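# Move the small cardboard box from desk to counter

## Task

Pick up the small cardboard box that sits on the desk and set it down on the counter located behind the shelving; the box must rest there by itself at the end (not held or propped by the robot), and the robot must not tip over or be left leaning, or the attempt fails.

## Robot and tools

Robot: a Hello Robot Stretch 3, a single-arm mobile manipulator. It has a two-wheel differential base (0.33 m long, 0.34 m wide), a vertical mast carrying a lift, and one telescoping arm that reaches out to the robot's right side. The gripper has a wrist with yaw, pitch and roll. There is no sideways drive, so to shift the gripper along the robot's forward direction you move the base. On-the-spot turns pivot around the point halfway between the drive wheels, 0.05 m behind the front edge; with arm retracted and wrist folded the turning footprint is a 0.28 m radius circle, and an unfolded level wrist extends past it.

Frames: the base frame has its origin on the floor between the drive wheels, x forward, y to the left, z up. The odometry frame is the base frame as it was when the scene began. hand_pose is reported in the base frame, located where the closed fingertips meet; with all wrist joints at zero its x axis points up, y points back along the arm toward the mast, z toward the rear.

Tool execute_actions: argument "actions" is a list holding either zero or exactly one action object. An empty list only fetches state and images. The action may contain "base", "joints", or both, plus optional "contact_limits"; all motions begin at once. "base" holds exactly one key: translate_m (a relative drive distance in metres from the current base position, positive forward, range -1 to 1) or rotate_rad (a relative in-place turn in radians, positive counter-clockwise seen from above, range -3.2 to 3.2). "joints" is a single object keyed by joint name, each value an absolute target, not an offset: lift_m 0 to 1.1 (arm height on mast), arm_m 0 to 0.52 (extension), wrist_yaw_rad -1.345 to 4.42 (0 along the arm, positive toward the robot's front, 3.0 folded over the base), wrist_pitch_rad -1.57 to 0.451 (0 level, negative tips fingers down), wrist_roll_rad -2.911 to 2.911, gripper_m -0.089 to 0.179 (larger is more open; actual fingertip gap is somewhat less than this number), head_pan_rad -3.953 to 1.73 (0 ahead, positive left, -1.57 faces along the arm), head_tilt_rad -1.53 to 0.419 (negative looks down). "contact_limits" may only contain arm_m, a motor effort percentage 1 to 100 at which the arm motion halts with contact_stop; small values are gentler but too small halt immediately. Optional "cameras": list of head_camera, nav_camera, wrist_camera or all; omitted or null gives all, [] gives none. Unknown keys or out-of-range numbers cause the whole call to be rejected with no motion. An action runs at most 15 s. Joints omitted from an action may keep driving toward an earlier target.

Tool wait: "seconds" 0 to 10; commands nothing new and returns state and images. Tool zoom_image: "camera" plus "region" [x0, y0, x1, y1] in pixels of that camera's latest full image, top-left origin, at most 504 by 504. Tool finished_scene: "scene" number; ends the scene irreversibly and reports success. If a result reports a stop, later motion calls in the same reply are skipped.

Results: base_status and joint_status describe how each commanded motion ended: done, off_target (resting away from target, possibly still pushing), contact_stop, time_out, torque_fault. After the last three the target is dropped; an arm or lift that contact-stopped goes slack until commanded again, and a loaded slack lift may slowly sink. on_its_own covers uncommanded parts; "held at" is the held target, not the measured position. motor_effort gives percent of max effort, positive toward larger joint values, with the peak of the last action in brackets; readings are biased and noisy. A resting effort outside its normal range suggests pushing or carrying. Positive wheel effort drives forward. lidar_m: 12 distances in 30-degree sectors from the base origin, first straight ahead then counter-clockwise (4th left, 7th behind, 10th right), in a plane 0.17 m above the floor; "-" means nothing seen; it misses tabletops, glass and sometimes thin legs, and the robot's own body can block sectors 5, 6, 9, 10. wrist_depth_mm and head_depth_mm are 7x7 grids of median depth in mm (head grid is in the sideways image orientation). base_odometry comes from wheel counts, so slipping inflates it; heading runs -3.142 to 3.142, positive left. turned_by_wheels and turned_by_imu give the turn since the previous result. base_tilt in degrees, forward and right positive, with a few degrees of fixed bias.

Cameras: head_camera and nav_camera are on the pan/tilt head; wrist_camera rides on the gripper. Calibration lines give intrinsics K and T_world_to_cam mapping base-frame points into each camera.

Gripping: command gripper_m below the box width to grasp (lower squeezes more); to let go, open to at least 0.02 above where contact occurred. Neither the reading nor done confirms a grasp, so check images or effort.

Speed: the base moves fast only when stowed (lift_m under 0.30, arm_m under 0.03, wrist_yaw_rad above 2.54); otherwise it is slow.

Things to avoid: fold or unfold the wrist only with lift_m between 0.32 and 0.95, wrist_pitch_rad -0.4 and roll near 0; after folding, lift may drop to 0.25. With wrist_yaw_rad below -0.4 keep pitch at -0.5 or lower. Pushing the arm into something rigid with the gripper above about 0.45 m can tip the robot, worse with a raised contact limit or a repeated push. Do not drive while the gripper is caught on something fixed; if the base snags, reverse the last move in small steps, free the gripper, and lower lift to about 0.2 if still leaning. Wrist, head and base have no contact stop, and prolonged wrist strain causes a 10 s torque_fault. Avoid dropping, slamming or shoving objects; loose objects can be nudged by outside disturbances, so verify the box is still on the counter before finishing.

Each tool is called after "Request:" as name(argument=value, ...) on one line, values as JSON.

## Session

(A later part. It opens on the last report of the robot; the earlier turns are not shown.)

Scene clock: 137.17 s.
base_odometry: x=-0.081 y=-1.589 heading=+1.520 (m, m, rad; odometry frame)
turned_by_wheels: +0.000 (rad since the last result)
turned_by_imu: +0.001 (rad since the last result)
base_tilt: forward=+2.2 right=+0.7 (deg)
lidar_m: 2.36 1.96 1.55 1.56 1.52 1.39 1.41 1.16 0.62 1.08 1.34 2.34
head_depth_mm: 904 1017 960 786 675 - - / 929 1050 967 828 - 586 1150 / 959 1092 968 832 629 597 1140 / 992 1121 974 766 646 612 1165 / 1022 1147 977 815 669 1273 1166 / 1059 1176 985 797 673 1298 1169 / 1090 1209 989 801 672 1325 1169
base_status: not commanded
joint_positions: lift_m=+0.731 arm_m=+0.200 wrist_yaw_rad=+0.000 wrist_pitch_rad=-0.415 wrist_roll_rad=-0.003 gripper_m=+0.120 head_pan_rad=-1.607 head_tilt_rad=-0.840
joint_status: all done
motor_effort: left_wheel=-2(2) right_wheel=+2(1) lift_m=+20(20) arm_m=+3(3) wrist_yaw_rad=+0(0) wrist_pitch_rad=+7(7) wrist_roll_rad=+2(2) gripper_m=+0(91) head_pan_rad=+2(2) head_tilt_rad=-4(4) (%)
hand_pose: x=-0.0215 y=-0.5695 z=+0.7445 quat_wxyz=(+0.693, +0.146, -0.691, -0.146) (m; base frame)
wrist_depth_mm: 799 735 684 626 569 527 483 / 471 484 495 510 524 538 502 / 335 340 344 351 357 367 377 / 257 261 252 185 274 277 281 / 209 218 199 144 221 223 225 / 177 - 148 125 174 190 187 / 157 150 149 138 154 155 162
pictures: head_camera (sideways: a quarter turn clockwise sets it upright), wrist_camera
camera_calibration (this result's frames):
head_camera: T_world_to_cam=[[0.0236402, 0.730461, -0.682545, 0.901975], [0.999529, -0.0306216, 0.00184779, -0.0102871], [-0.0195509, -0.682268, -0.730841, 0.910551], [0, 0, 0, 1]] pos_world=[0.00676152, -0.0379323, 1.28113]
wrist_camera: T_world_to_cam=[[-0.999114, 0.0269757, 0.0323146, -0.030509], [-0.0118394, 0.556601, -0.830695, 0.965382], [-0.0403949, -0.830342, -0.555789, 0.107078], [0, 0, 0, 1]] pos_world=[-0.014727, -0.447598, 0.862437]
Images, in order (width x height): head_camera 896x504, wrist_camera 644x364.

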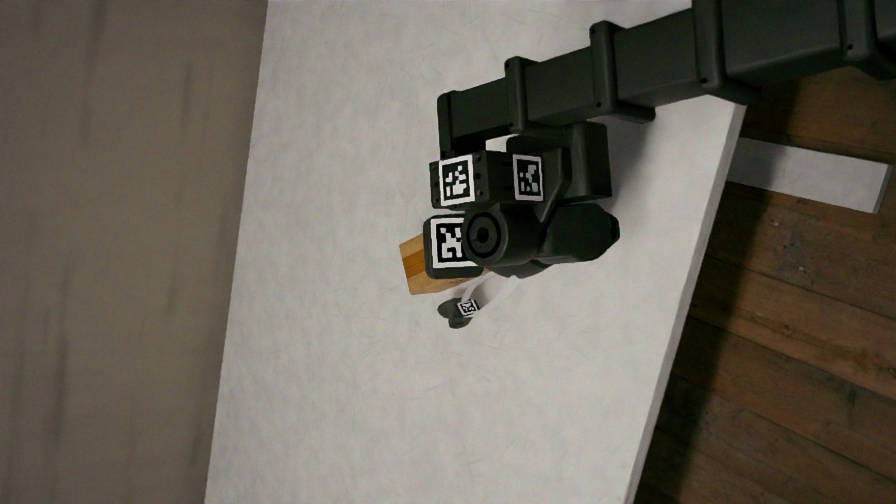

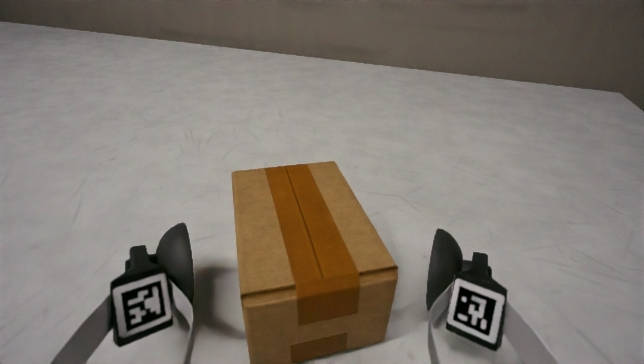

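Request:
execute_actions(actions=[{"base": {"translate_m": -0.018}, "joints": {"gripper_m": 0.17}}], cameras=[])

Request:
execute_actions(actions=[{"base": {"translate_m": -0.035}, "joints": {"wrist_yaw_rad": 0.255, "arm_m": 0.22}}], cameras=["head_camera", "wrist_camera"])

Scene clock: 158.10 s.
base_odometry: x=-0.082 y=-1.607 heading=+1.519 (m, m, rad; odometry frame)
turned_by_wheels: +0.000 (rad since the last result)
turned_by_imu: +0.001 (rad since the last result)
base_tilt: forward=+2.3 right=+0.7 (deg)
lidar_m: 2.38 1.97 1.56 1.56 1.50 1.38 1.39 1.16 0.61 0.62 1.33 2.36
head_depth_mm: 899 1010 955 782 676 - - / 925 1045 965 828 - 586 1154 / 955 1086 968 834 629 598 1137 / 985 1119 973 835 639 612 1164 / 1019 1138 979 784 668 1254 1164 / 1052 1178 978 799 672 1279 1168 / 1085 1204 986 800 672 1307 1172
base_status: done
joint_positions: lift_m=+0.731 arm_m=+0.200 wrist_yaw_rad=+0.000 wrist_pitch_rad=-0.415 wrist_roll_rad=-0.003 gripper_m=+0.170 head_pan_rad=-1.607 head_tilt_rad=-0.840
joint_status: all done
motor_effort: left_wheel=-2(9) right_wheel=+2(2) lift_m=+20(20) arm_m=+3(3) wrist_yaw_rad=+0(0) wrist_pitch_rad=+7(7) wrist_roll_rad=+2(2) gripper_m=+1(94) head_pan_rad=+2(2) head_tilt_rad=-4(4) (%)
hand_pose: x=-0.0215 y=-0.5695 z=+0.7445 quat_wxyz=(+0.693, +0.146, -0.691, -0.146) (m; base frame)
wrist_depth_mm: 797 730 673 610 567 519 479 / 475 484 503 510 525 527 500 / 334 339 347 354 358 366 373 / 258 261 176 257 272 279 281 / 210 219 143 149 219 223 225 / - 179 122 129 184 185 190 / - 154 133 149 159 156 164
pictures: none
No camera images: the call's "cameras" was empty. Leave "cameras" out to get every camera's image.

Scene clock: 159.97 s.
base_odometry: x=-0.084 y=-1.642 heading=+1.519 (m, m, rad; odometry frame)
turned_by_wheels: +0.000 (rad since the last result)
turned_by_imu: +0.000 (rad since the last result)
base_tilt: forward=+2.1 right=+0.8 (deg)
lidar_m: 2.41 2.00 1.57 1.57 1.47 1.34 1.36 1.14 0.60 0.60 1.32 1.47
head_depth_mm: 888 999 993 826 1451 - - / 916 1033 963 833 - 572 1151 / 942 1067 967 856 637 586 1147 / 970 1107 976 850 639 601 1159 / 1003 1134 977 765 670 614 1165 / 1041 1172 983 811 673 1276 1162 / 1073 1182 984 803 672 1306 1173
base_status: done
joint_positions: lift_m=+0.731 arm_m=+0.220 wrist_yaw_rad=+0.253 wrist_pitch_rad=-0.415 wrist_roll_rad=-0.003 gripper_m=+0.170 head_pan_rad=-1.607 head_tilt_rad=-0.840
joint_status: all done
motor_effort: left_wheel=-2(8) right_wheel=+1(2) lift_m=+20(20) arm_m=+4(5) wrist_yaw_rad=+1(5) wrist_pitch_rad=+7(7) wrist_roll_rad=+2(2) gripper_m=+1(1) head_pan_rad=+2(2) head_tilt_rad=-4(4) (%)
hand_pose: x=+0.0348 y=-0.5823 z=+0.7445 quat_wxyz=(+0.706, +0.232, -0.667, -0.057) (m; base frame)
wrist_depth_mm: 803 865 779 689 587 505 452 / 470 482 493 507 523 513 466 / 333 338 344 354 357 365 374 / 257 261 263 178 273 277 281 / 211 220 197 143 220 223 225 / - 179 123 120 183 185 188 / - 154 120 116 158 156 164
pictures: head_camera (sideways: a quarter turn clockwise sets it upright), wrist_camera
camera_calibration (this result's frames):
head_camera: T_world_to_cam=[[0.0236271, 0.730461, -0.682545, 0.901975], [0.99953, -0.0306037, 0.00184779, -0.0102871], [-0.0195387, -0.682268, -0.730841, 0.910551], [0, 0, 0, 1]] pos_world=[0.0067622, -0.0379323, 1.28113]
wrist_camera: T_world_to_cam=[[-0.974001, -0.224227, 0.0323145, -0.121042], [-0.150926, 0.535879, -0.830695, 0.965973], [0.168948, -0.813975, -0.555789, 0.100931], [0, 0, 0, 1]] pos_world=[0.0108433, -0.46263, 0.862437]
Images, in order (width x height): head_camera 896x504, wrist_camera 644x364.

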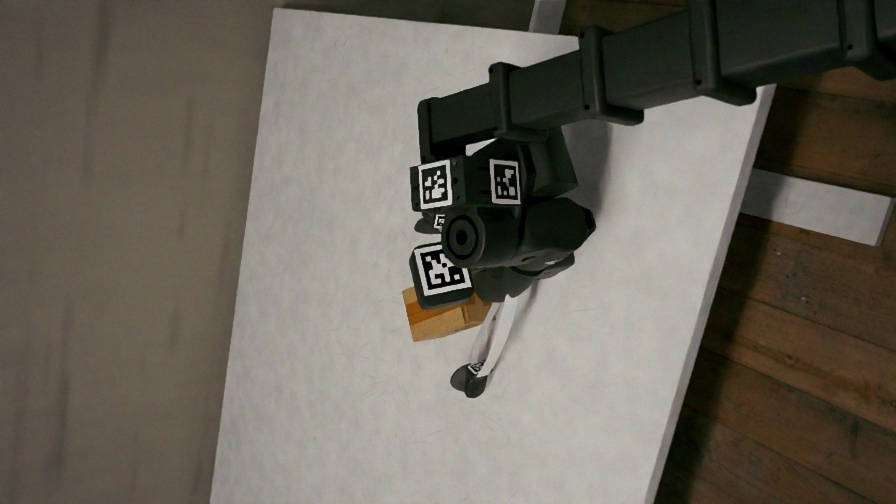

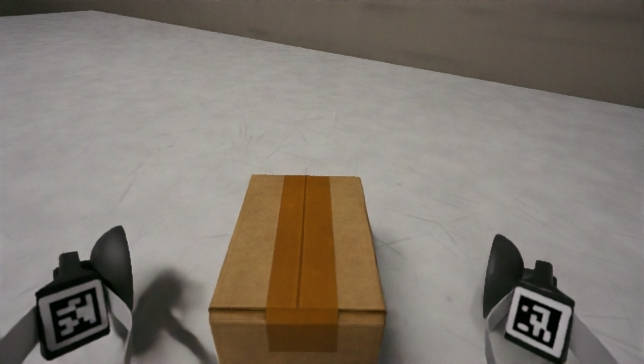

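Request:
execute_actions(actions=[{"joints": {"wrist_yaw_rad": 0.28, "arm_m": 0.232, "gripper_m": 0.09}}], cameras=["wrist_camera"])

Scene clock: 165.80 s.
base_odometry: x=-0.084 y=-1.642 heading=+1.519 (m, m, rad; odometry frame)
turned_by_wheels: +0.000 (rad since the last result)
turned_by_imu: +0.001 (rad since the last result)
base_tilt: forward=+2.2 right=+0.5 (deg)
lidar_m: 2.41 2.00 1.57 1.58 1.46 1.34 1.36 1.14 0.61 0.60 1.31 1.47
head_depth_mm: 886 1000 991 828 1453 - - / 911 1035 967 831 - 573 1156 / 939 1063 968 - 650 587 1151 / 971 1106 975 - 654 600 1159 / 1000 1133 979 765 670 615 1169 / 1040 1174 985 796 672 1272 1168 / 1077 1194 990 802 672 1307 1164
base_status: not commanded
joint_positions: lift_m=+0.731 arm_m=+0.232 wrist_yaw_rad=+0.279 wrist_pitch_rad=-0.415 wrist_roll_rad=-0.003 gripper_m=+0.090 head_pan_rad=-1.607 head_tilt_rad=-0.840
joint_status: all done
motor_effort: left_wheel=-2(2) right_wheel=+1(1) lift_m=+20(20) arm_m=+4(2) wrist_yaw_rad=+0(4) wrist_pitch_rad=+7(7) wrist_roll_rad=+2(2) gripper_m=-4(93) head_pan_rad=+2(3) head_tilt_rad=-4(4) (%)
hand_pose: x=+0.0404 y=-0.5928 z=+0.7445 quat_wxyz=(+0.707, +0.241, -0.664, -0.048) (m; base frame)
wrist_depth_mm: 816 834 786 693 575 501 438 / 470 482 495 507 526 503 460 / 334 337 346 352 361 364 376 / 258 260 264 269 272 277 280 / 210 212 200 143 219 222 225 / 177 180 120 120 125 186 188 / 154 150 106 105 110 159 161
pictures: wrist_camera
camera_calibration (this result's frames):
wrist_camera: T_world_to_cam=[[-0.967938, -0.2491, 0.0323145, -0.132972], [-0.164602, 0.531838, -0.830695, 0.970588], [0.18974, -0.809381, -0.555789, 0.0933386], [0, 0, 0, 1]] pos_world=[0.0133415, -0.473772, 0.862437]
Images, in order (width x height): wrist_camera 644x364.

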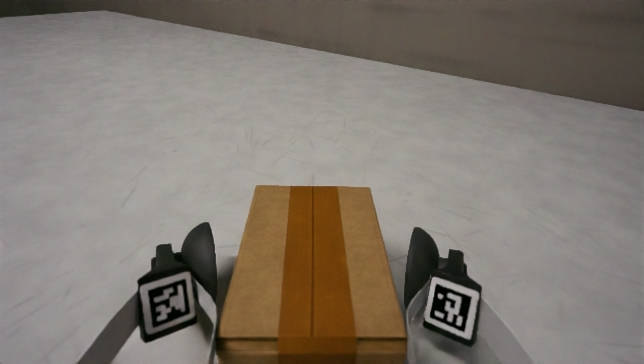

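Request:
execute_actions(actions=[{"base": {"translate_m": -0.009}, "joints": {"arm_m": 0.202, "gripper_m": 0.095}}], cameras=["wrist_camera"])

Scene clock: 171.87 s.
base_odometry: x=-0.084 y=-1.651 heading=+1.519 (m, m, rad; odometry frame)
turned_by_wheels: +0.000 (rad since the last result)
turned_by_imu: +0.001 (rad since the last result)
base_tilt: forward=+2.3 right=+0.7 (deg)
lidar_m: 2.42 2.01 1.58 1.57 1.46 1.34 1.35 1.14 0.63 0.60 1.31 1.46
head_depth_mm: 884 1001 999 852 1484 - - / 910 1030 964 830 - 574 1154 / 938 1060 971 837 636 585 1145 / 973 1106 972 839 641 600 1143 / 999 1132 984 787 670 612 1169 / 1037 1166 981 796 671 1259 1169 / 1075 1188 988 800 673 1308 1164
base_status: done
joint_positions: lift_m=+0.731 arm_m=+0.202 wrist_yaw_rad=+0.280 wrist_pitch_rad=-0.415 wrist_roll_rad=-0.003 gripper_m=+0.095 head_pan_rad=-1.607 head_tilt_rad=-0.840
joint_status: all done
motor_effort: left_wheel=-1(8) right_wheel=+2(3) lift_m=+20(20) arm_m=-3(1) wrist_yaw_rad=+0(1) wrist_pitch_rad=+7(7) wrist_roll_rad=+2(2) gripper_m=-2(30) head_pan_rad=+2(2) head_tilt_rad=-4(4) (%)
hand_pose: x=+0.0405 y=-0.5633 z=+0.7445 quat_wxyz=(+0.707, +0.241, -0.664, -0.048) (m; base frame)
wrist_depth_mm: 814 849 820 691 598 518 458 / 468 482 491 509 528 520 476 / 332 338 344 348 359 365 373 / 257 261 265 269 273 277 281 / 210 212 199 143 220 223 224 / 177 181 121 120 125 186 188 / 153 151 106 105 110 160 160
pictures: wrist_camera
camera_calibration (this result's frames):
wrist_camera: T_world_to_cam=[[-0.967807, -0.249611, 0.032319, -0.125813], [-0.164921, 0.531899, -0.830592, 0.954846], [0.190135, -0.809183, -0.555942, 0.117392], [0, 0, 0, 1]] pos_world=[0.0133918, -0.444295, 0.862418]
Images, in order (width x height): wrist_camera 644x364.

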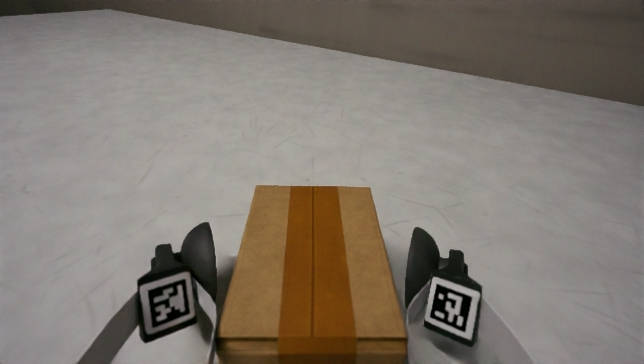

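Request:
execute_actions(actions=[{"joints": {"gripper_m": 0.122}}], cameras=[])

Request:
execute_actions(actions=[{"base": {"translate_m": -0.009}, "joints": {"arm_m": 0.17}}], cameras=["wrist_camera"])

Scene clock: 175.13 s.
base_odometry: x=-0.084 y=-1.651 heading=+1.519 (m, m, rad; odometry frame)
turned_by_wheels: +0.000 (rad since the last result)
turned_by_imu: +0.001 (rad since the last result)
base_tilt: forward=+2.1 right=+0.7 (deg)
lidar_m: 2.43 2.01 1.57 1.57 1.46 1.34 1.35 1.14 0.63 0.60 1.31 1.46
head_depth_mm: 883 996 992 849 1484 - - / 909 1032 964 828 - 574 1155 / 939 1064 970 835 637 585 1147 / 964 1105 972 836 640 600 1143 / 1004 1130 980 784 668 614 1164 / 1035 1164 982 800 673 1257 1167 / 1067 1183 990 801 673 1309 1173
base_status: not commanded
joint_positions: lift_m=+0.731 arm_m=+0.202 wrist_yaw_rad=+0.280 wrist_pitch_rad=-0.415 wrist_roll_rad=-0.003 gripper_m=+0.122 head_pan_rad=-1.607 head_tilt_rad=-0.840
joint_status: all done
motor_effort: left_wheel=-3(2) right_wheel=+2(1) lift_m=+20(20) arm_m=-3(3) wrist_yaw_rad=+1(0) wrist_pitch_rad=+7(7) wrist_roll_rad=+2(2) gripper_m=+0(90) head_pan_rad=+2(2) head_tilt_rad=-4(4) (%)
hand_pose: x=+0.0405 y=-0.5633 z=+0.7445 quat_wxyz=(+0.707, +0.241, -0.664, -0.048) (m; base frame)
wrist_depth_mm: 818 836 807 702 598 524 464 / 473 479 499 506 523 521 473 / 333 339 346 351 356 365 374 / 256 260 265 268 272 278 282 / 210 215 206 143 219 223 225 / 177 - 127 120 174 187 187 / 157 150 106 105 149 155 161
pictures: none
No camera images: the call's "cameras" was empty. Leave "cameras" out to get every camera's image.

Scene clock: 176.70 s.
base_odometry: x=-0.085 y=-1.660 heading=+1.519 (m, m, rad; odometry frame)
turned_by_wheels: +0.000 (rad since the last result)
turned_by_imu: +0.000 (rad since the last result)
base_tilt: forward=+2.2 right=+0.6 (deg)
lidar_m: 2.43 2.02 1.57 1.57 1.44 1.33 1.34 1.13 1.04 0.60 1.31 1.45
head_depth_mm: 884 995 1031 1230 1485 - - / 908 1031 962 805 - 564 1147 / 935 1059 972 812 - 582 1146 / 965 1099 969 813 - 601 1144 / 994 1126 979 754 655 612 1163 / 1029 1161 982 798 671 1250 1168 / 1062 1190 981 800 675 1284 1170
base_status: done
joint_positions: lift_m=+0.731 arm_m=+0.170 wrist_yaw_rad=+0.280 wrist_pitch_rad=-0.415 wrist_roll_rad=-0.003 gripper_m=+0.122 head_pan_rad=-1.607 head_tilt_rad=-0.840
joint_status: all done
motor_effort: left_wheel=-2(9) right_wheel=+2(6) lift_m=+20(20) arm_m=-3(3) wrist_yaw_rad=-1(0) wrist_pitch_rad=+7(7) wrist_roll_rad=+2(2) gripper_m=+1(0) head_pan_rad=+2(2) head_tilt_rad=-4(4) (%)
hand_pose: x=+0.0405 y=-0.5313 z=+0.7445 quat_wxyz=(+0.707, +0.241, -0.664, -0.048) (m; base frame)
wrist_depth_mm: 824 838 823 729 627 542 479 / 476 482 495 512 524 532 492 / 335 339 346 351 358 368 376 / 259 262 264 177 274 277 280 / 210 215 206 143 219 223 225 / 177 - 169 136 179 187 188 / 157 150 152 151 158 155 161
pictures: wrist_camera
camera_calibration (this result's frames):
wrist_camera: T_world_to_cam=[[-0.967807, -0.249611, 0.0323195, -0.117824], [-0.164922, 0.531899, -0.830592, 0.937823], [0.190135, -0.809183, -0.555942, 0.14329], [0, 0, 0, 1]] pos_world=[0.0133918, -0.412289, 0.862418]
Images, in order (width x height): wrist_camera 644x364.

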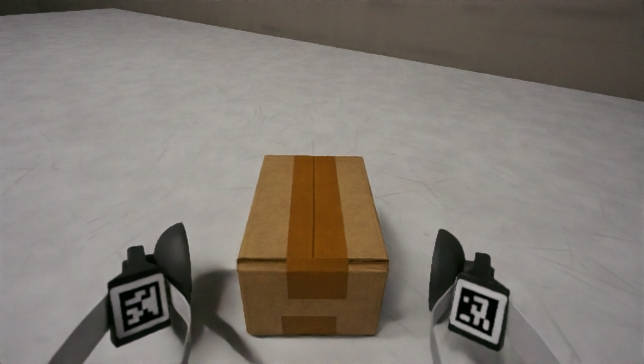

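Request:
execute_actions(actions=[{"joints": {"gripper_m": 0.02}}], cameras=["wrist_camera", "head_camera"])

Scene clock: 180.23 s.
base_odometry: x=-0.085 y=-1.660 heading=+1.519 (m, m, rad; odometry frame)
turned_by_wheels: +0.000 (rad since the last result)
turned_by_imu: +0.001 (rad since the last result)
base_tilt: forward=+2.1 right=+0.6 (deg)
lidar_m: 2.42 2.02 1.58 1.57 1.44 1.33 1.34 1.13 1.04 0.60 1.31 1.45
head_depth_mm: 881 995 1031 1231 1489 - - / 905 1026 965 806 - 563 1148 / 934 1064 968 810 - 580 1151 / 962 1102 978 815 - 600 1148 / 996 1131 978 786 663 615 1161 / 1026 1163 979 798 672 1259 1170 / 1064 1188 990 803 676 1295 1171
base_status: not commanded
joint_positions: lift_m=+0.731 arm_m=+0.170 wrist_yaw_rad=+0.280 wrist_pitch_rad=-0.418 wrist_roll_rad=-0.003 gripper_m=+0.021 head_pan_rad=-1.607 head_tilt_rad=-0.840
joint_status: all done
motor_effort: left_wheel=-2(2) right_wheel=+1(1) lift_m=+20(20) arm_m=-3(3) wrist_yaw_rad=+0(0) wrist_pitch_rad=+9(9) wrist_roll_rad=+2(2) gripper_m=-21(100) head_pan_rad=+1(2) head_tilt_rad=-4(4) (%)
hand_pose: x=+0.0404 y=-0.5309 z=+0.7437 quat_wxyz=(+0.707, +0.242, -0.663, -0.049) (m; base frame)
wrist_depth_mm: 797 822 820 712 631 541 479 / 468 472 492 507 518 526 496 / 329 337 343 345 355 361 372 / 256 259 260 175 268 273 278 / 209 211 200 141 219 221 224 / 177 177 131 132 138 184 186 / 153 153 150 148 153 160 161
pictures: head_camera (sideways: a quarter turn clockwise sets it upright), wrist_camera
camera_calibration (this result's frames):
head_camera: T_world_to_cam=[[0.0235884, 0.730462, -0.682545, 0.901975], [0.999532, -0.0305507, 0.00184779, -0.0102872], [-0.0195025, -0.682269, -0.730841, 0.910551], [0, 0, 0, 1]] pos_world=[0.00676421, -0.0379323, 1.28113]
wrist_camera: T_world_to_cam=[[-0.967776, -0.249716, 0.0324111, -0.117937], [-0.165688, 0.534561, -0.828729, 0.937025], [0.189622, -0.807395, -0.55871, 0.146251], [0, 0, 0, 1]] pos_world=[0.0133849, -0.412265, 0.862074]
Images, in order (width x height): head_camera 896x504, wrist_camera 644x364.

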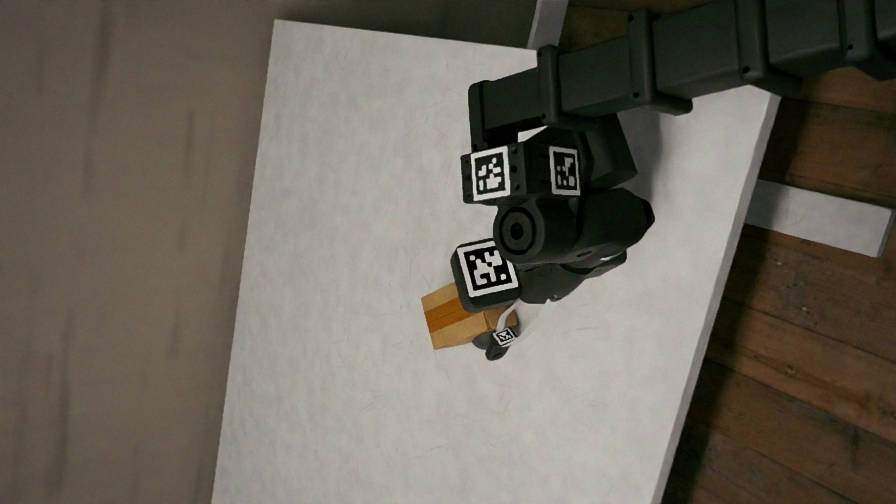

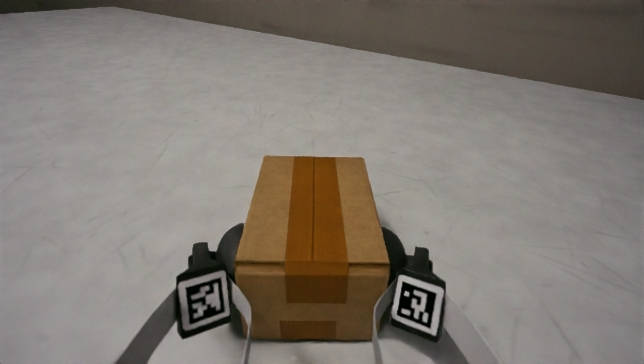

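Request:
execute_actions(actions=[{"joints": {"gripper_m": 0.0, "lift_m": 0.78}}], cameras=["wrist_camera"])

Scene clock: 183.40 s.
base_odometry: x=-0.085 y=-1.660 heading=+1.519 (m, m, rad; odometry frame)
turned_by_wheels: +0.000 (rad since the last result)
turned_by_imu: +0.001 (rad since the last result)
base_tilt: forward=+2.3 right=+0.6 (deg)
lidar_m: 2.43 2.02 1.58 1.58 1.45 1.33 1.34 1.13 1.04 0.60 1.31 1.45
head_depth_mm: 883 995 1031 1252 - - 1137 / 909 1024 966 831 633 572 1142 / 937 1064 969 - 637 587 1151 / 964 1102 973 858 639 599 1154 / 997 1128 979 705 669 613 1168 / 1026 1163 982 798 670 1256 1169 / 1066 1187 990 800 674 1283 1168
base_status: not commanded
joint_positions: lift_m=+0.780 arm_m=+0.170 wrist_yaw_rad=+0.280 wrist_pitch_rad=-0.424 wrist_roll_rad=-0.003 gripper_m=+0.005 head_pan_rad=-1.607 head_tilt_rad=-0.840
joint_status: gripper_m off_target (ended at +0.005, target +0.000); the others done
motor_effort: left_wheel=-1(1) right_wheel=+1(2) lift_m=+27(28) arm_m=-3(3) wrist_yaw_rad=+0(1) wrist_pitch_rad=+12(12) wrist_roll_rad=+2(2) gripper_m=-27(100) head_pan_rad=+2(2) head_tilt_rad=-4(4) (%)
hand_pose: x=+0.0402 y=-0.5302 z=+0.7911 quat_wxyz=(+0.706, +0.244, -0.662, -0.051) (m; base frame)
wrist_depth_mm: - - 870 735 634 538 483 / 598 624 626 651 635 580 500 / 430 440 451 461 466 470 480 / 335 343 341 176 357 360 365 / 276 278 265 141 288 294 296 / 232 235 131 131 185 245 247 / 202 203 194 149 202 211 212
pictures: wrist_camera
camera_calibration (this result's frames):
wrist_camera: T_world_to_cam=[[-0.967726, -0.249892, 0.0325632, -0.119706], [-0.166988, 0.539098, -0.825523, 0.975759], [0.188737, -0.804318, -0.563428, 0.17869], [0, 0, 0, 1]] pos_world=[0.0133718, -0.41222, 0.910089]
Images, in order (width x height): wrist_camera 644x364.

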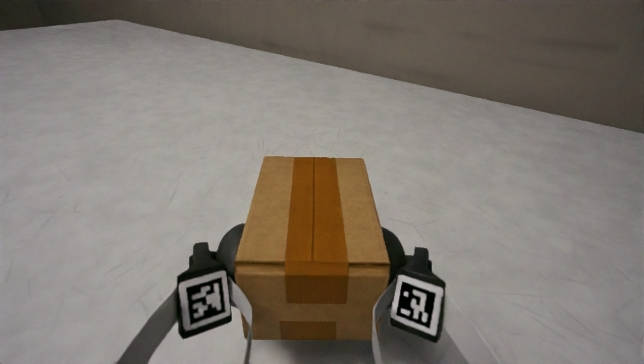

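Request:
execute_actions(actions=[{"base": {"rotate_rad": 0.48}, "joints": {"arm_m": 0.0, "wrist_yaw_rad": 2.65, "gripper_m": 0.01, "head_pan_rad": 0.2, "head_tilt_rad": -0.6}}])

Scene clock: 210.23 s.
base_odometry: x=-0.085 y=-1.660 heading=+1.999 (m, m, rad; odometry frame)
turned_by_wheels: +0.480 (rad since the last result)
turned_by_imu: +0.486 (rad since the last result)
base_tilt: forward=+2.2 right=+0.6 (deg)
lidar_m: 2.02 1.58 1.57 1.48 1.33 1.34 1.16 1.04 0.60 1.26 1.44 2.42
head_depth_mm: 1976 2226 2482 2420 1865 1515 1272 / 2132 2219 2314 2393 1878 1522 1278 / 1848 2000 2173 2361 1853 1524 1285 / 3750 - 3361 2492 1884 1524 1286 / 3625 3294 3321 2197 1898 1546 1293 / 1485 1662 1863 2178 1922 1547 1301 / 1737 1803 1984 1804 1842 1543 1294
base_status: done
joint_positions: lift_m=+0.780 arm_m=+0.000 wrist_yaw_rad=+2.648 wrist_pitch_rad=-0.424 wrist_roll_rad=-0.002 gripper_m=+0.018 head_pan_rad=+0.193 head_tilt_rad=-0.606
joint_status: gripper_m off_target (ended at +0.018, target +0.010); the others done
on_its_own: gripper_m is held at +0.017, not at your +0.010, by its stall guard, which is not easing now
motor_effort: left_wheel=-3(8) right_wheel=+3(6) lift_m=+27(27) arm_m=-3(9) wrist_yaw_rad=+1(3) wrist_pitch_rad=+12(12) wrist_roll_rad=+1(2) gripper_m=-21(65) head_pan_rad=+2(29) head_tilt_rad=+1(14) (%)
hand_pose: x=+0.0846 y=+0.0517 z=+0.7911 quat_wxyz=(+0.313, +0.706, -0.024, +0.635) (m; base frame)
wrist_depth_mm: - - - - - - - / - - - - - - - / - - - - - - - / - - - 176 - - - / - - - 141 - - - / - - 131 131 138 - - / - 929 914 149 921 974 -
pictures: head_camera (sideways: a quarter turn clockwise sets it upright), nav_camera (sideways: a quarter turn counterclockwise sets it upright), wrist_camera
camera_calibration (this result's frames):
head_camera: T_world_to_cam=[[-0.542416, -0.10874, -0.833043, 1.10159], [-0.197327, 0.980338, 0.000518046, -0.00125547], [0.816607, 0.164663, -0.553208, 0.674388], [0, 0, 0, 1]] pos_world=[0.0465621, 0.00997081, 1.29075]
nav_camera: T_world_to_cam=[[0.527133, 0.103483, 0.843459, -1.05933], [0.201735, -0.979422, -0.00591305, 0.0547147], [0.82549, 0.173272, -0.537162, 0.65099], [0, 0, 0, 1]] pos_world=[0.00998202, 0.0504129, 1.24351]
wrist_camera: T_world_to_cam=[[0.867151, -0.49705, 0.0314654, -0.0728996], [-0.257804, -0.502024, -0.825535, 0.730989], [0.426129, 0.707752, -0.563472, 0.540123], [0, 0, 0, 1]] pos_world=[0.0215052, -0.0515335, 0.910096]
Images, in order (width x height): head_camera 896x504, nav_camera 672x504, wrist_camera 644x364.

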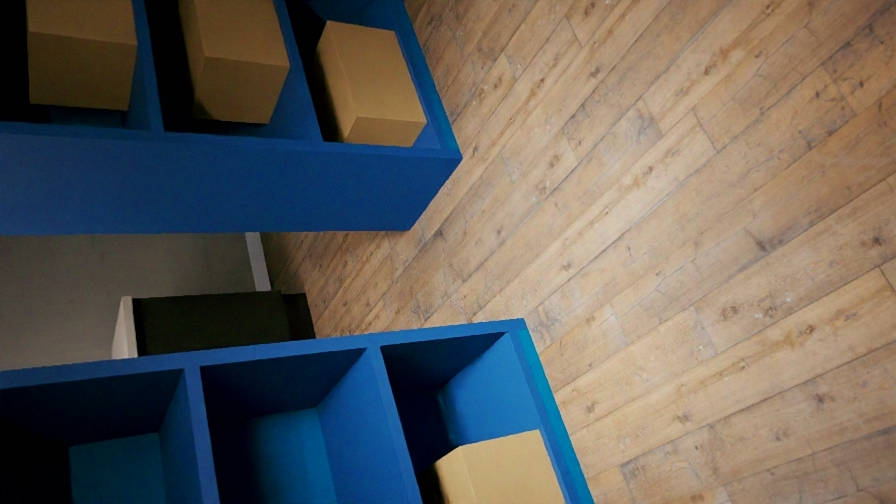

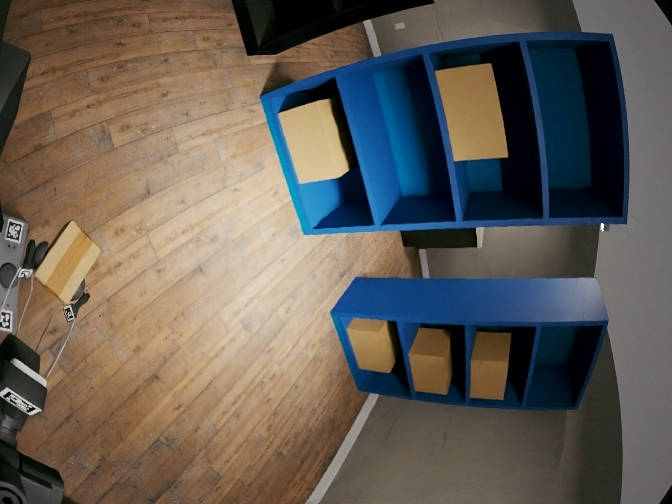

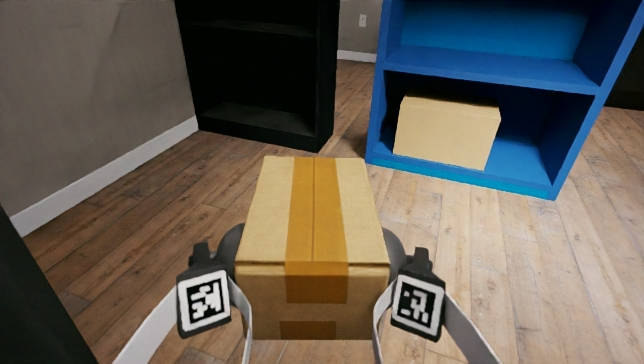

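Request:
execute_actions(actions=[{"base": {"translate_m": 0.5}, "joints": {"lift_m": 0.29, "head_pan_rad": 0.3, "head_tilt_rad": -0.7}}])

Scene clock: 225.10 s.
base_odometry: x=-0.292 y=-1.205 heading=+1.999 (m, m, rad; odometry frame)
turned_by_wheels: +0.000 (rad since the last result)
turned_by_imu: +0.005 (rad since the last result)
base_tilt: forward=+2.1 right=+0.5 (deg)
lidar_m: 1.52 1.20 1.20 1.45 1.65 1.66 1.58 0.99 1.42 1.38 2.08 2.11
head_depth_mm: 1380 1822 1828 1931 1720 1423 1219 / 1386 1512 1651 1907 1699 1429 1223 / 1614 1793 1990 2057 1726 1439 1228 / 3128 3060 2889 2159 1715 1430 1229 / 2652 2849 2883 2035 1692 1438 1233 / 1077 1173 1487 1806 1628 1441 1237 / 1334 1314 1616 1442 1586 1446 1239
base_status: done
joint_positions: lift_m=+0.290 arm_m=+0.000 wrist_yaw_rad=+2.649 wrist_pitch_rad=-0.425 wrist_roll_rad=-0.002 gripper_m=+0.018 head_pan_rad=+0.293 head_tilt_rad=-0.692
joint_status: all done
on_its_own: gripper_m is held at +0.017, not at your +0.010, by its stall guard, which is not easing now
motor_effort: left_wheel=-3(12) right_wheel=+2(7) lift_m=+21(26) arm_m=-3(3) wrist_yaw_rad=+1(2) wrist_pitch_rad=+12(12) wrist_roll_rad=+1(1) gripper_m=-22(22) head_pan_rad=+2(11) head_tilt_rad=-3(10) (%)
hand_pose: x=+0.0845 y=+0.0517 z=+0.3013 quat_wxyz=(+0.313, +0.706, -0.023, +0.635) (m; base frame)
wrist_depth_mm: - - - - - - - / - - - - - - - / 925 939 957 - - - - / 732 733 744 176 766 777 784 / 597 604 576 142 617 629 634 / 523 506 131 131 138 529 532 / - 456 148 149 441 457 460
pictures: head_camera (sideways: a quarter turn clockwise sets it upright), nav_camera (sideways: a quarter turn counterclockwise sets it upright), wrist_camera
camera_calibration (this result's frames):
head_camera: T_world_to_cam=[[-0.595533, -0.182527, -0.782319, 1.03579], [-0.294259, 0.955725, 0.00101647, -0.001313], [0.747497, 0.23081, -0.622877, 0.765444], [0, 0, 0, 1]] pos_world=[0.044292, 0.013642, 1.28709]
nav_camera: T_world_to_cam=[[0.581767, 0.176045, 0.794075, -0.995276], [0.298093, -0.954513, -0.00677904, 0.0552537], [0.756761, 0.240652, -0.607782, 0.743285], [0, 0, 0, 1]] pos_world=[0.0000590193, 0.0490812, 1.24245]
wrist_camera: T_world_to_cam=[[0.867446, -0.496535, 0.0314785, -0.057415], [-0.257703, -0.502525, -0.825263, 0.326596], [0.425591, 0.707758, -0.563871, 0.264385], [0, 0, 0, 1]] pos_world=[0.0214491, -0.0515072, 0.420414]
Images, in order (width x height): head_camera 896x504, nav_camera 672x504, wrist_camera 644x364.

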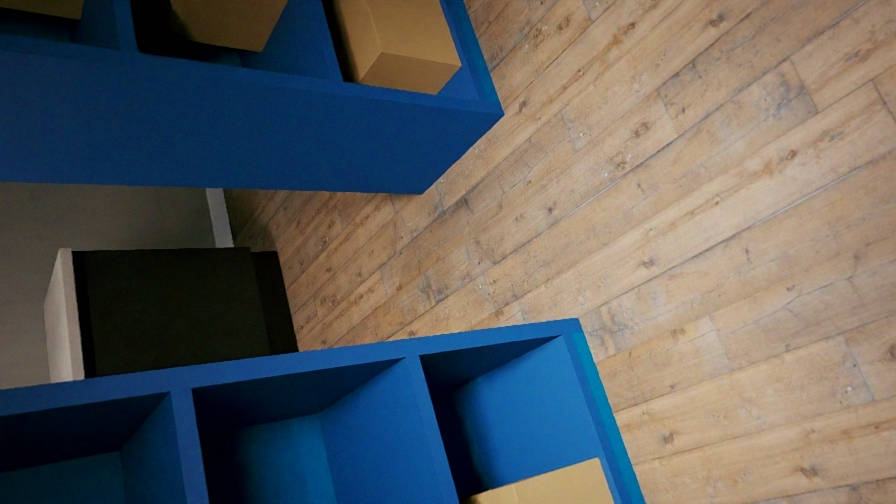

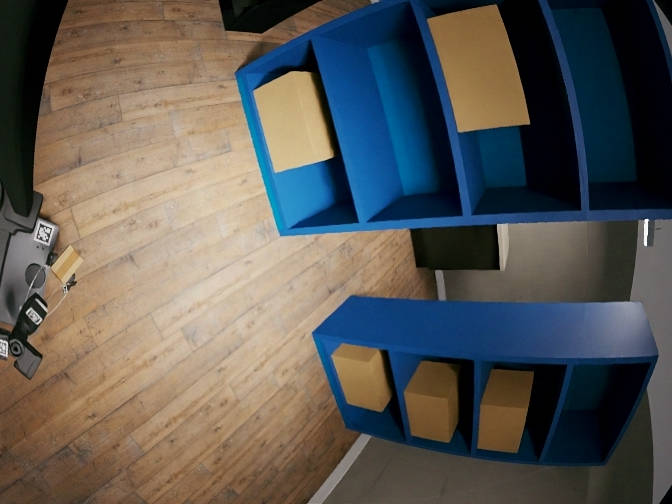

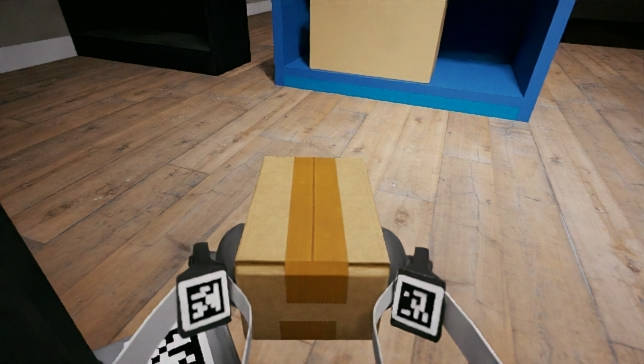

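Request:
execute_actions(actions=[{"base": {"translate_m": 0.92}, "joints": {"head_pan_rad": 0.0, "head_tilt_rad": -0.9}}], cameras=[])

Request:
execute_actions(actions=[{"base": {"rotate_rad": 0.69}}])

Scene clock: 241.03 s.
base_odometry: x=-0.674 y=-0.368 heading=+1.999 (m, m, rad; odometry frame)
turned_by_wheels: +0.000 (rad since the last result)
turned_by_imu: +0.007 (rad since the last result)
base_tilt: forward=+2.2 right=+0.7 (deg)
lidar_m: 0.60 0.84 0.55 0.77 1.23 2.25 1.85 1.84 1.69 1.65 1.51 0.89
head_depth_mm: 764 997 1174 1619 1471 1280 1136 / 754 956 1038 1311 1462 1282 1143 / 778 995 1129 1082 1388 1291 1144 / 784 644 1178 976 1307 1289 1152 / 523 606 732 938 1298 1296 1152 / 584 706 890 1208 1461 1302 1149 / 683 855 1945 1746 1489 1302 1158
base_status: done
joint_positions: lift_m=+0.290 arm_m=+0.000 wrist_yaw_rad=+2.649 wrist_pitch_rad=-0.425 wrist_roll_rad=-0.002 gripper_m=+0.018 head_pan_rad=+0.007 head_tilt_rad=-0.890
joint_status: all done
on_its_own: gripper_m is held at +0.017, not at your +0.010, by its stall guard, which is not easing now
motor_effort: left_wheel=-3(10) right_wheel=+3(8) lift_m=+21(21) arm_m=-3(3) wrist_yaw_rad=+0(1) wrist_pitch_rad=+12(12) wrist_roll_rad=+1(1) gripper_m=-22(22) head_pan_rad=-3(21) head_tilt_rad=-4(15) (%)
hand_pose: x=+0.0844 y=+0.0517 z=+0.3013 quat_wxyz=(+0.313, +0.706, -0.023, +0.635) (m; base frame)
wrist_depth_mm: 692 712 582 803 - - - / 767 746 877 865 - - 702 / 843 773 709 890 - - 645 / 739 725 690 175 764 789 605 / 602 610 582 142 631 620 573 / 513 509 131 131 139 527 522 / - 451 148 149 440 456 458
pictures: none
No camera images: the call's "cameras" was empty. Leave "cameras" out to get every camera's image.

Scene clock: 242.73 s.
base_odometry: x=-0.674 y=-0.368 heading=+2.689 (m, m, rad; odometry frame)
turned_by_wheels: +0.690 (rad since the last result)
turned_by_imu: +0.695 (rad since the last result)
base_tilt: forward=+2.2 right=+0.7 (deg)
lidar_m: 2.05 0.55 0.77 2.25 2.32 1.85 1.71 1.69 1.58 1.51 0.73 0.60
head_depth_mm: 1928 2178 1049 1080 1109 1223 1139 / 1888 2168 2071 1725 1450 1276 1145 / 1885 2154 2060 1719 1469 1289 1146 / 1868 2147 2090 1718 1480 1291 1142 / 1878 2118 2083 1738 1469 1291 1145 / 1856 2139 2105 1278 1224 1231 1146 / 1808 891 860 836 874 1240 1159
base_status: done
joint_positions: lift_m=+0.290 arm_m=+0.000 wrist_yaw_rad=+2.649 wrist_pitch_rad=-0.425 wrist_roll_rad=-0.002 gripper_m=+0.018 head_pan_rad=+0.007 head_tilt_rad=-0.890
joint_status: not commanded
on_its_own: gripper_m is held at +0.017, not at your +0.010, by its stall guard, which is not easing now
motor_effort: left_wheel=-3(14) right_wheel=+2(8) lift_m=+21(20) arm_m=-3(3) wrist_yaw_rad=+1(1) wrist_pitch_rad=+12(12) wrist_roll_rad=+1(1) gripper_m=-21(22) head_pan_rad=-3(3) head_tilt_rad=-4(4) (%)
hand_pose: x=+0.0844 y=+0.0517 z=+0.3013 quat_wxyz=(+0.313, +0.706, -0.023, +0.635) (m; base frame)
wrist_depth_mm: - - - 847 769 478 571 / - - - 916 847 525 653 / 927 967 976 903 812 590 925 / 728 734 741 176 692 679 784 / 601 599 571 142 623 625 638 / 515 511 131 132 138 537 525 / - 450 148 149 439 458 459
pictures: head_camera (sideways: a quarter turn clockwise sets it upright), nav_camera (sideways: a quarter turn counterclockwise sets it upright), wrist_camera
camera_calibration (this result's frames):
head_camera: T_world_to_cam=[[-0.764102, -0.00800737, -0.645045, 0.857916], [-0.0122708, 0.999922, 0.00212293, -0.00447321], [0.644978, 0.00953734, -0.764141, 0.949803], [0, 0, 0, 1]] pos_world=[0.0428786, 0.00228392, 1.27919]
nav_camera: T_world_to_cam=[[0.751663, 0.00569177, 0.659523, -0.820954], [0.0150834, -0.99985, -0.00856184, 0.0592991], [0.659375, 0.0163835, -0.751636, 0.930986], [0, 0, 0, 1]] pos_world=[0.00231745, 0.04871, 1.24171]
wrist_camera: T_world_to_cam=[[0.867493, -0.496452, 0.0314808, -0.0574021], [-0.257655, -0.502552, -0.825261, 0.326592], [0.425523, 0.707797, -0.563874, 0.264389], [0, 0, 0, 1]] pos_world=[0.0214401, -0.0515016, 0.420413]
Images, in order (width x height): head_camera 896x504, nav_camera 672x504, wrist_camera 644x364.

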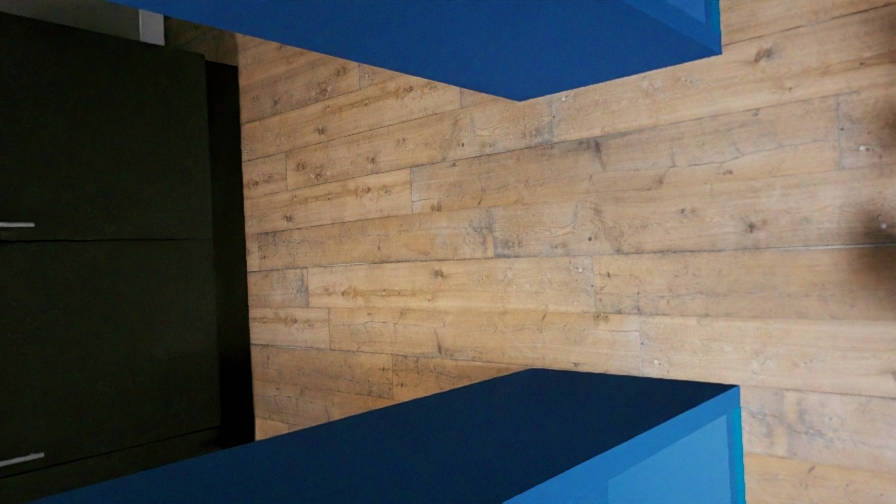

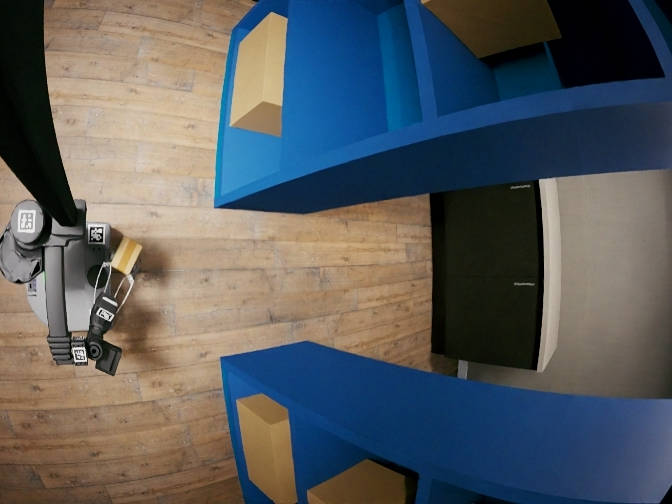

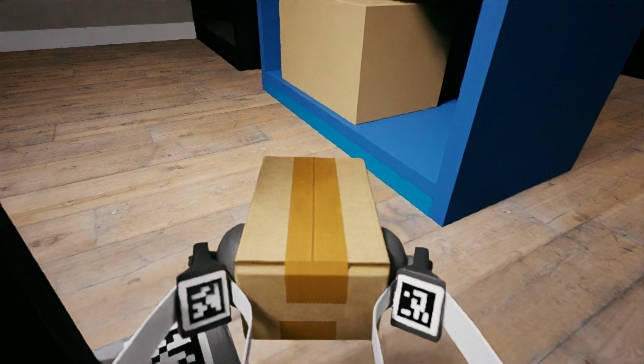

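Request:
execute_actions(actions=[{"base": {"translate_m": 1.0}, "joints": {"head_pan_rad": 0.0, "head_tilt_rad": -0.6}}])

Scene clock: 262.60 s.
base_odometry: x=-1.574 y=+0.070 heading=+2.689 (m, m, rad; odometry frame)
turned_by_wheels: +0.000 (rad since the last result)
turned_by_imu: +0.008 (rad since the last result)
base_tilt: forward=+2.2 right=+0.5 (deg)
lidar_m: 1.06 1.09 1.48 0.27 0.28 0.38 2.67 0.49 0.35 0.34 1.55 1.10
head_depth_mm: 1416 1513 1116 1209 1374 1523 1275 / 1412 1506 1107 1207 1367 1521 1287 / 1403 1500 1105 1199 1366 1525 1286 / 1398 1507 1114 1194 1356 1538 1290 / 1399 1511 1112 1191 1348 1494 1290 / 1400 1505 1113 1188 1342 1513 1292 / 1391 1508 1109 1187 1344 1504 1302
base_status: done
joint_positions: lift_m=+0.290 arm_m=+0.000 wrist_yaw_rad=+2.649 wrist_pitch_rad=-0.425 wrist_roll_rad=-0.002 gripper_m=+0.018 head_pan_rad=+0.007 head_tilt_rad=-0.605
joint_status: all done
on_its_own: gripper_m is held at +0.017, not at your +0.010, by its stall guard, which is not easing now
motor_effort: left_wheel=-4(12) right_wheel=+3(8) lift_m=+20(20) arm_m=-3(3) wrist_yaw_rad=+1(0) wrist_pitch_rad=+12(12) wrist_roll_rad=+1(1) gripper_m=-22(22) head_pan_rad=-4(3) head_tilt_rad=+1(17) (%)
hand_pose: x=+0.0844 y=+0.0517 z=+0.3013 quat_wxyz=(+0.313, +0.706, -0.023, +0.635) (m; base frame)
wrist_depth_mm: 554 - - - - - 800 / 450 - - - - - 834 / 388 946 973 - - - 896 / 330 722 758 176 767 768 795 / 314 587 573 141 617 625 635 / 338 492 130 131 139 527 537 / - 394 149 149 440 455 461
pictures: head_camera (sideways: a quarter turn clockwise sets it upright), nav_camera (sideways: a quarter turn counterclockwise sets it upright), wrist_camera
camera_calibration (this result's frames):
head_camera: T_world_to_cam=[[-0.552328, -0.00654716, -0.833601, 1.10238], [-0.0126258, 0.99992, 0.000512175, -0.00237451], [0.833531, 0.0108078, -0.552366, 0.67319], [0, 0, 0, 1]] pos_world=[0.0477193, 0.00231608, 1.29079]
nav_camera: T_world_to_cam=[[0.536325, 0.00420756, 0.844001, -1.06009], [0.0171327, -0.999836, -0.00590262, 0.0558272], [0.843838, 0.0176257, -0.536309, 0.649769], [0, 0, 0, 1]] pos_world=[0.0192971, 0.0488258, 1.24352]
wrist_camera: T_world_to_cam=[[0.867514, -0.496415, 0.0314806, -0.0573962], [-0.257633, -0.502563, -0.825261, 0.326591], [0.425493, 0.707815, -0.563874, 0.264391], [0, 0, 0, 1]] pos_world=[0.0214361, -0.0514997, 0.420412]
Images, in order (width x height): head_camera 896x504, nav_camera 672x504, wrist_camera 644x364.

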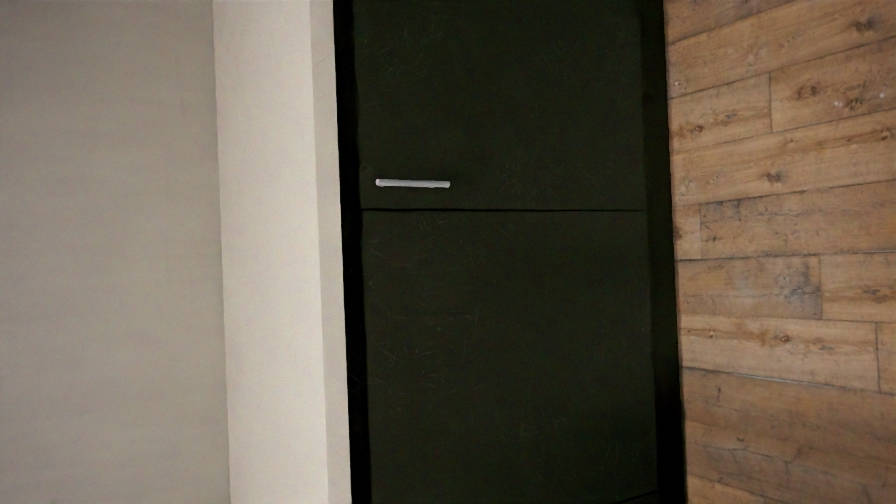

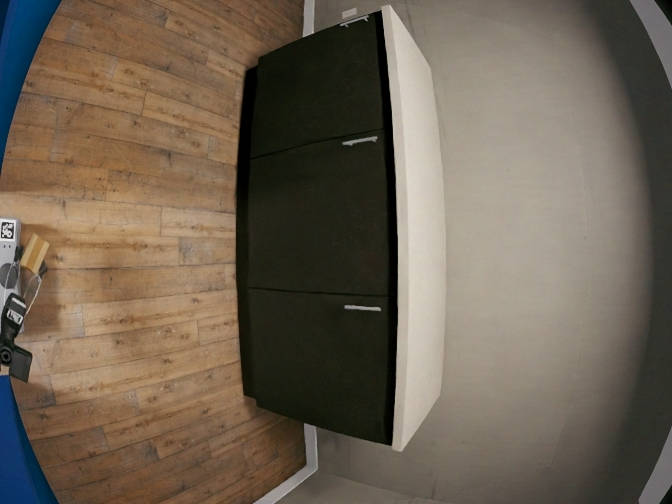

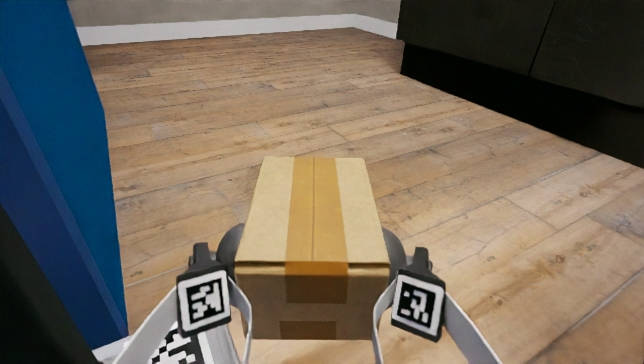

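Request:
execute_actions(actions=[{"base": {"translate_m": 0.52}, "joints": {"lift_m": 0.78}}], cameras=["wrist_camera"])

Scene clock: 279.33 s.
base_odometry: x=-2.041 y=+0.297 heading=+2.689 (m, m, rad; odometry frame)
turned_by_wheels: +0.000 (rad since the last result)
turned_by_imu: +0.005 (rad since the last result)
base_tilt: forward=+2.3 right=+0.6 (deg)
lidar_m: 0.54 0.56 0.76 2.27 0.82 0.64 1.04 0.66 0.81 1.49 0.77 0.56
head_depth_mm: 954 1045 1012 711 664 768 908 / 950 1040 1027 714 659 766 904 / 950 1032 1031 721 659 763 902 / 945 1039 1033 724 655 758 896 / 942 1032 1049 729 652 755 896 / 942 1029 1056 729 650 749 890 / 941 1029 1065 737 628 746 883
base_status: done
joint_positions: lift_m=+0.780 arm_m=+0.000 wrist_yaw_rad=+2.649 wrist_pitch_rad=-0.425 wrist_roll_rad=-0.002 gripper_m=+0.018 head_pan_rad=+0.007 head_tilt_rad=-0.605
joint_status: all done
on_its_own: gripper_m is held at +0.017, not at your +0.010, by its stall guard, which is not easing now
motor_effort: left_wheel=-3(11) right_wheel=+3(8) lift_m=+27(32) arm_m=-3(3) wrist_yaw_rad=+0(0) wrist_pitch_rad=+12(12) wrist_roll_rad=+1(1) gripper_m=-22(21) head_pan_rad=-3(3) head_tilt_rad=+1(1) (%)
hand_pose: x=+0.0844 y=+0.0517 z=+0.7909 quat_wxyz=(+0.313, +0.706, -0.023, +0.635) (m; base frame)
wrist_depth_mm: - - - 912 649 500 402 / - - - - 663 518 420 / - - - - 718 538 433 / - - - 176 744 564 449 / - - - 141 746 587 459 / - - 131 131 139 614 476 / - 920 905 148 924 622 502
pictures: wrist_camera
camera_calibration (this result's frames):
wrist_camera: T_world_to_cam=[[0.867559, -0.496336, 0.0314876, -0.0728038], [-0.25769, -0.502769, -0.825118, 0.730497], [0.425367, 0.707724, -0.564082, 0.540653], [0, 0, 0, 1]] pos_world=[0.0214273, -0.051498, 0.910011]
Images, in order (width x height): wrist_camera 644x364.

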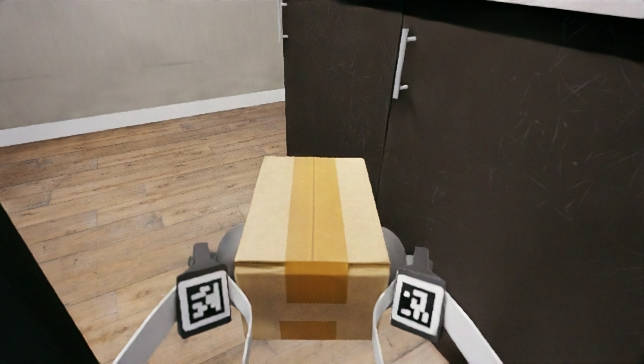

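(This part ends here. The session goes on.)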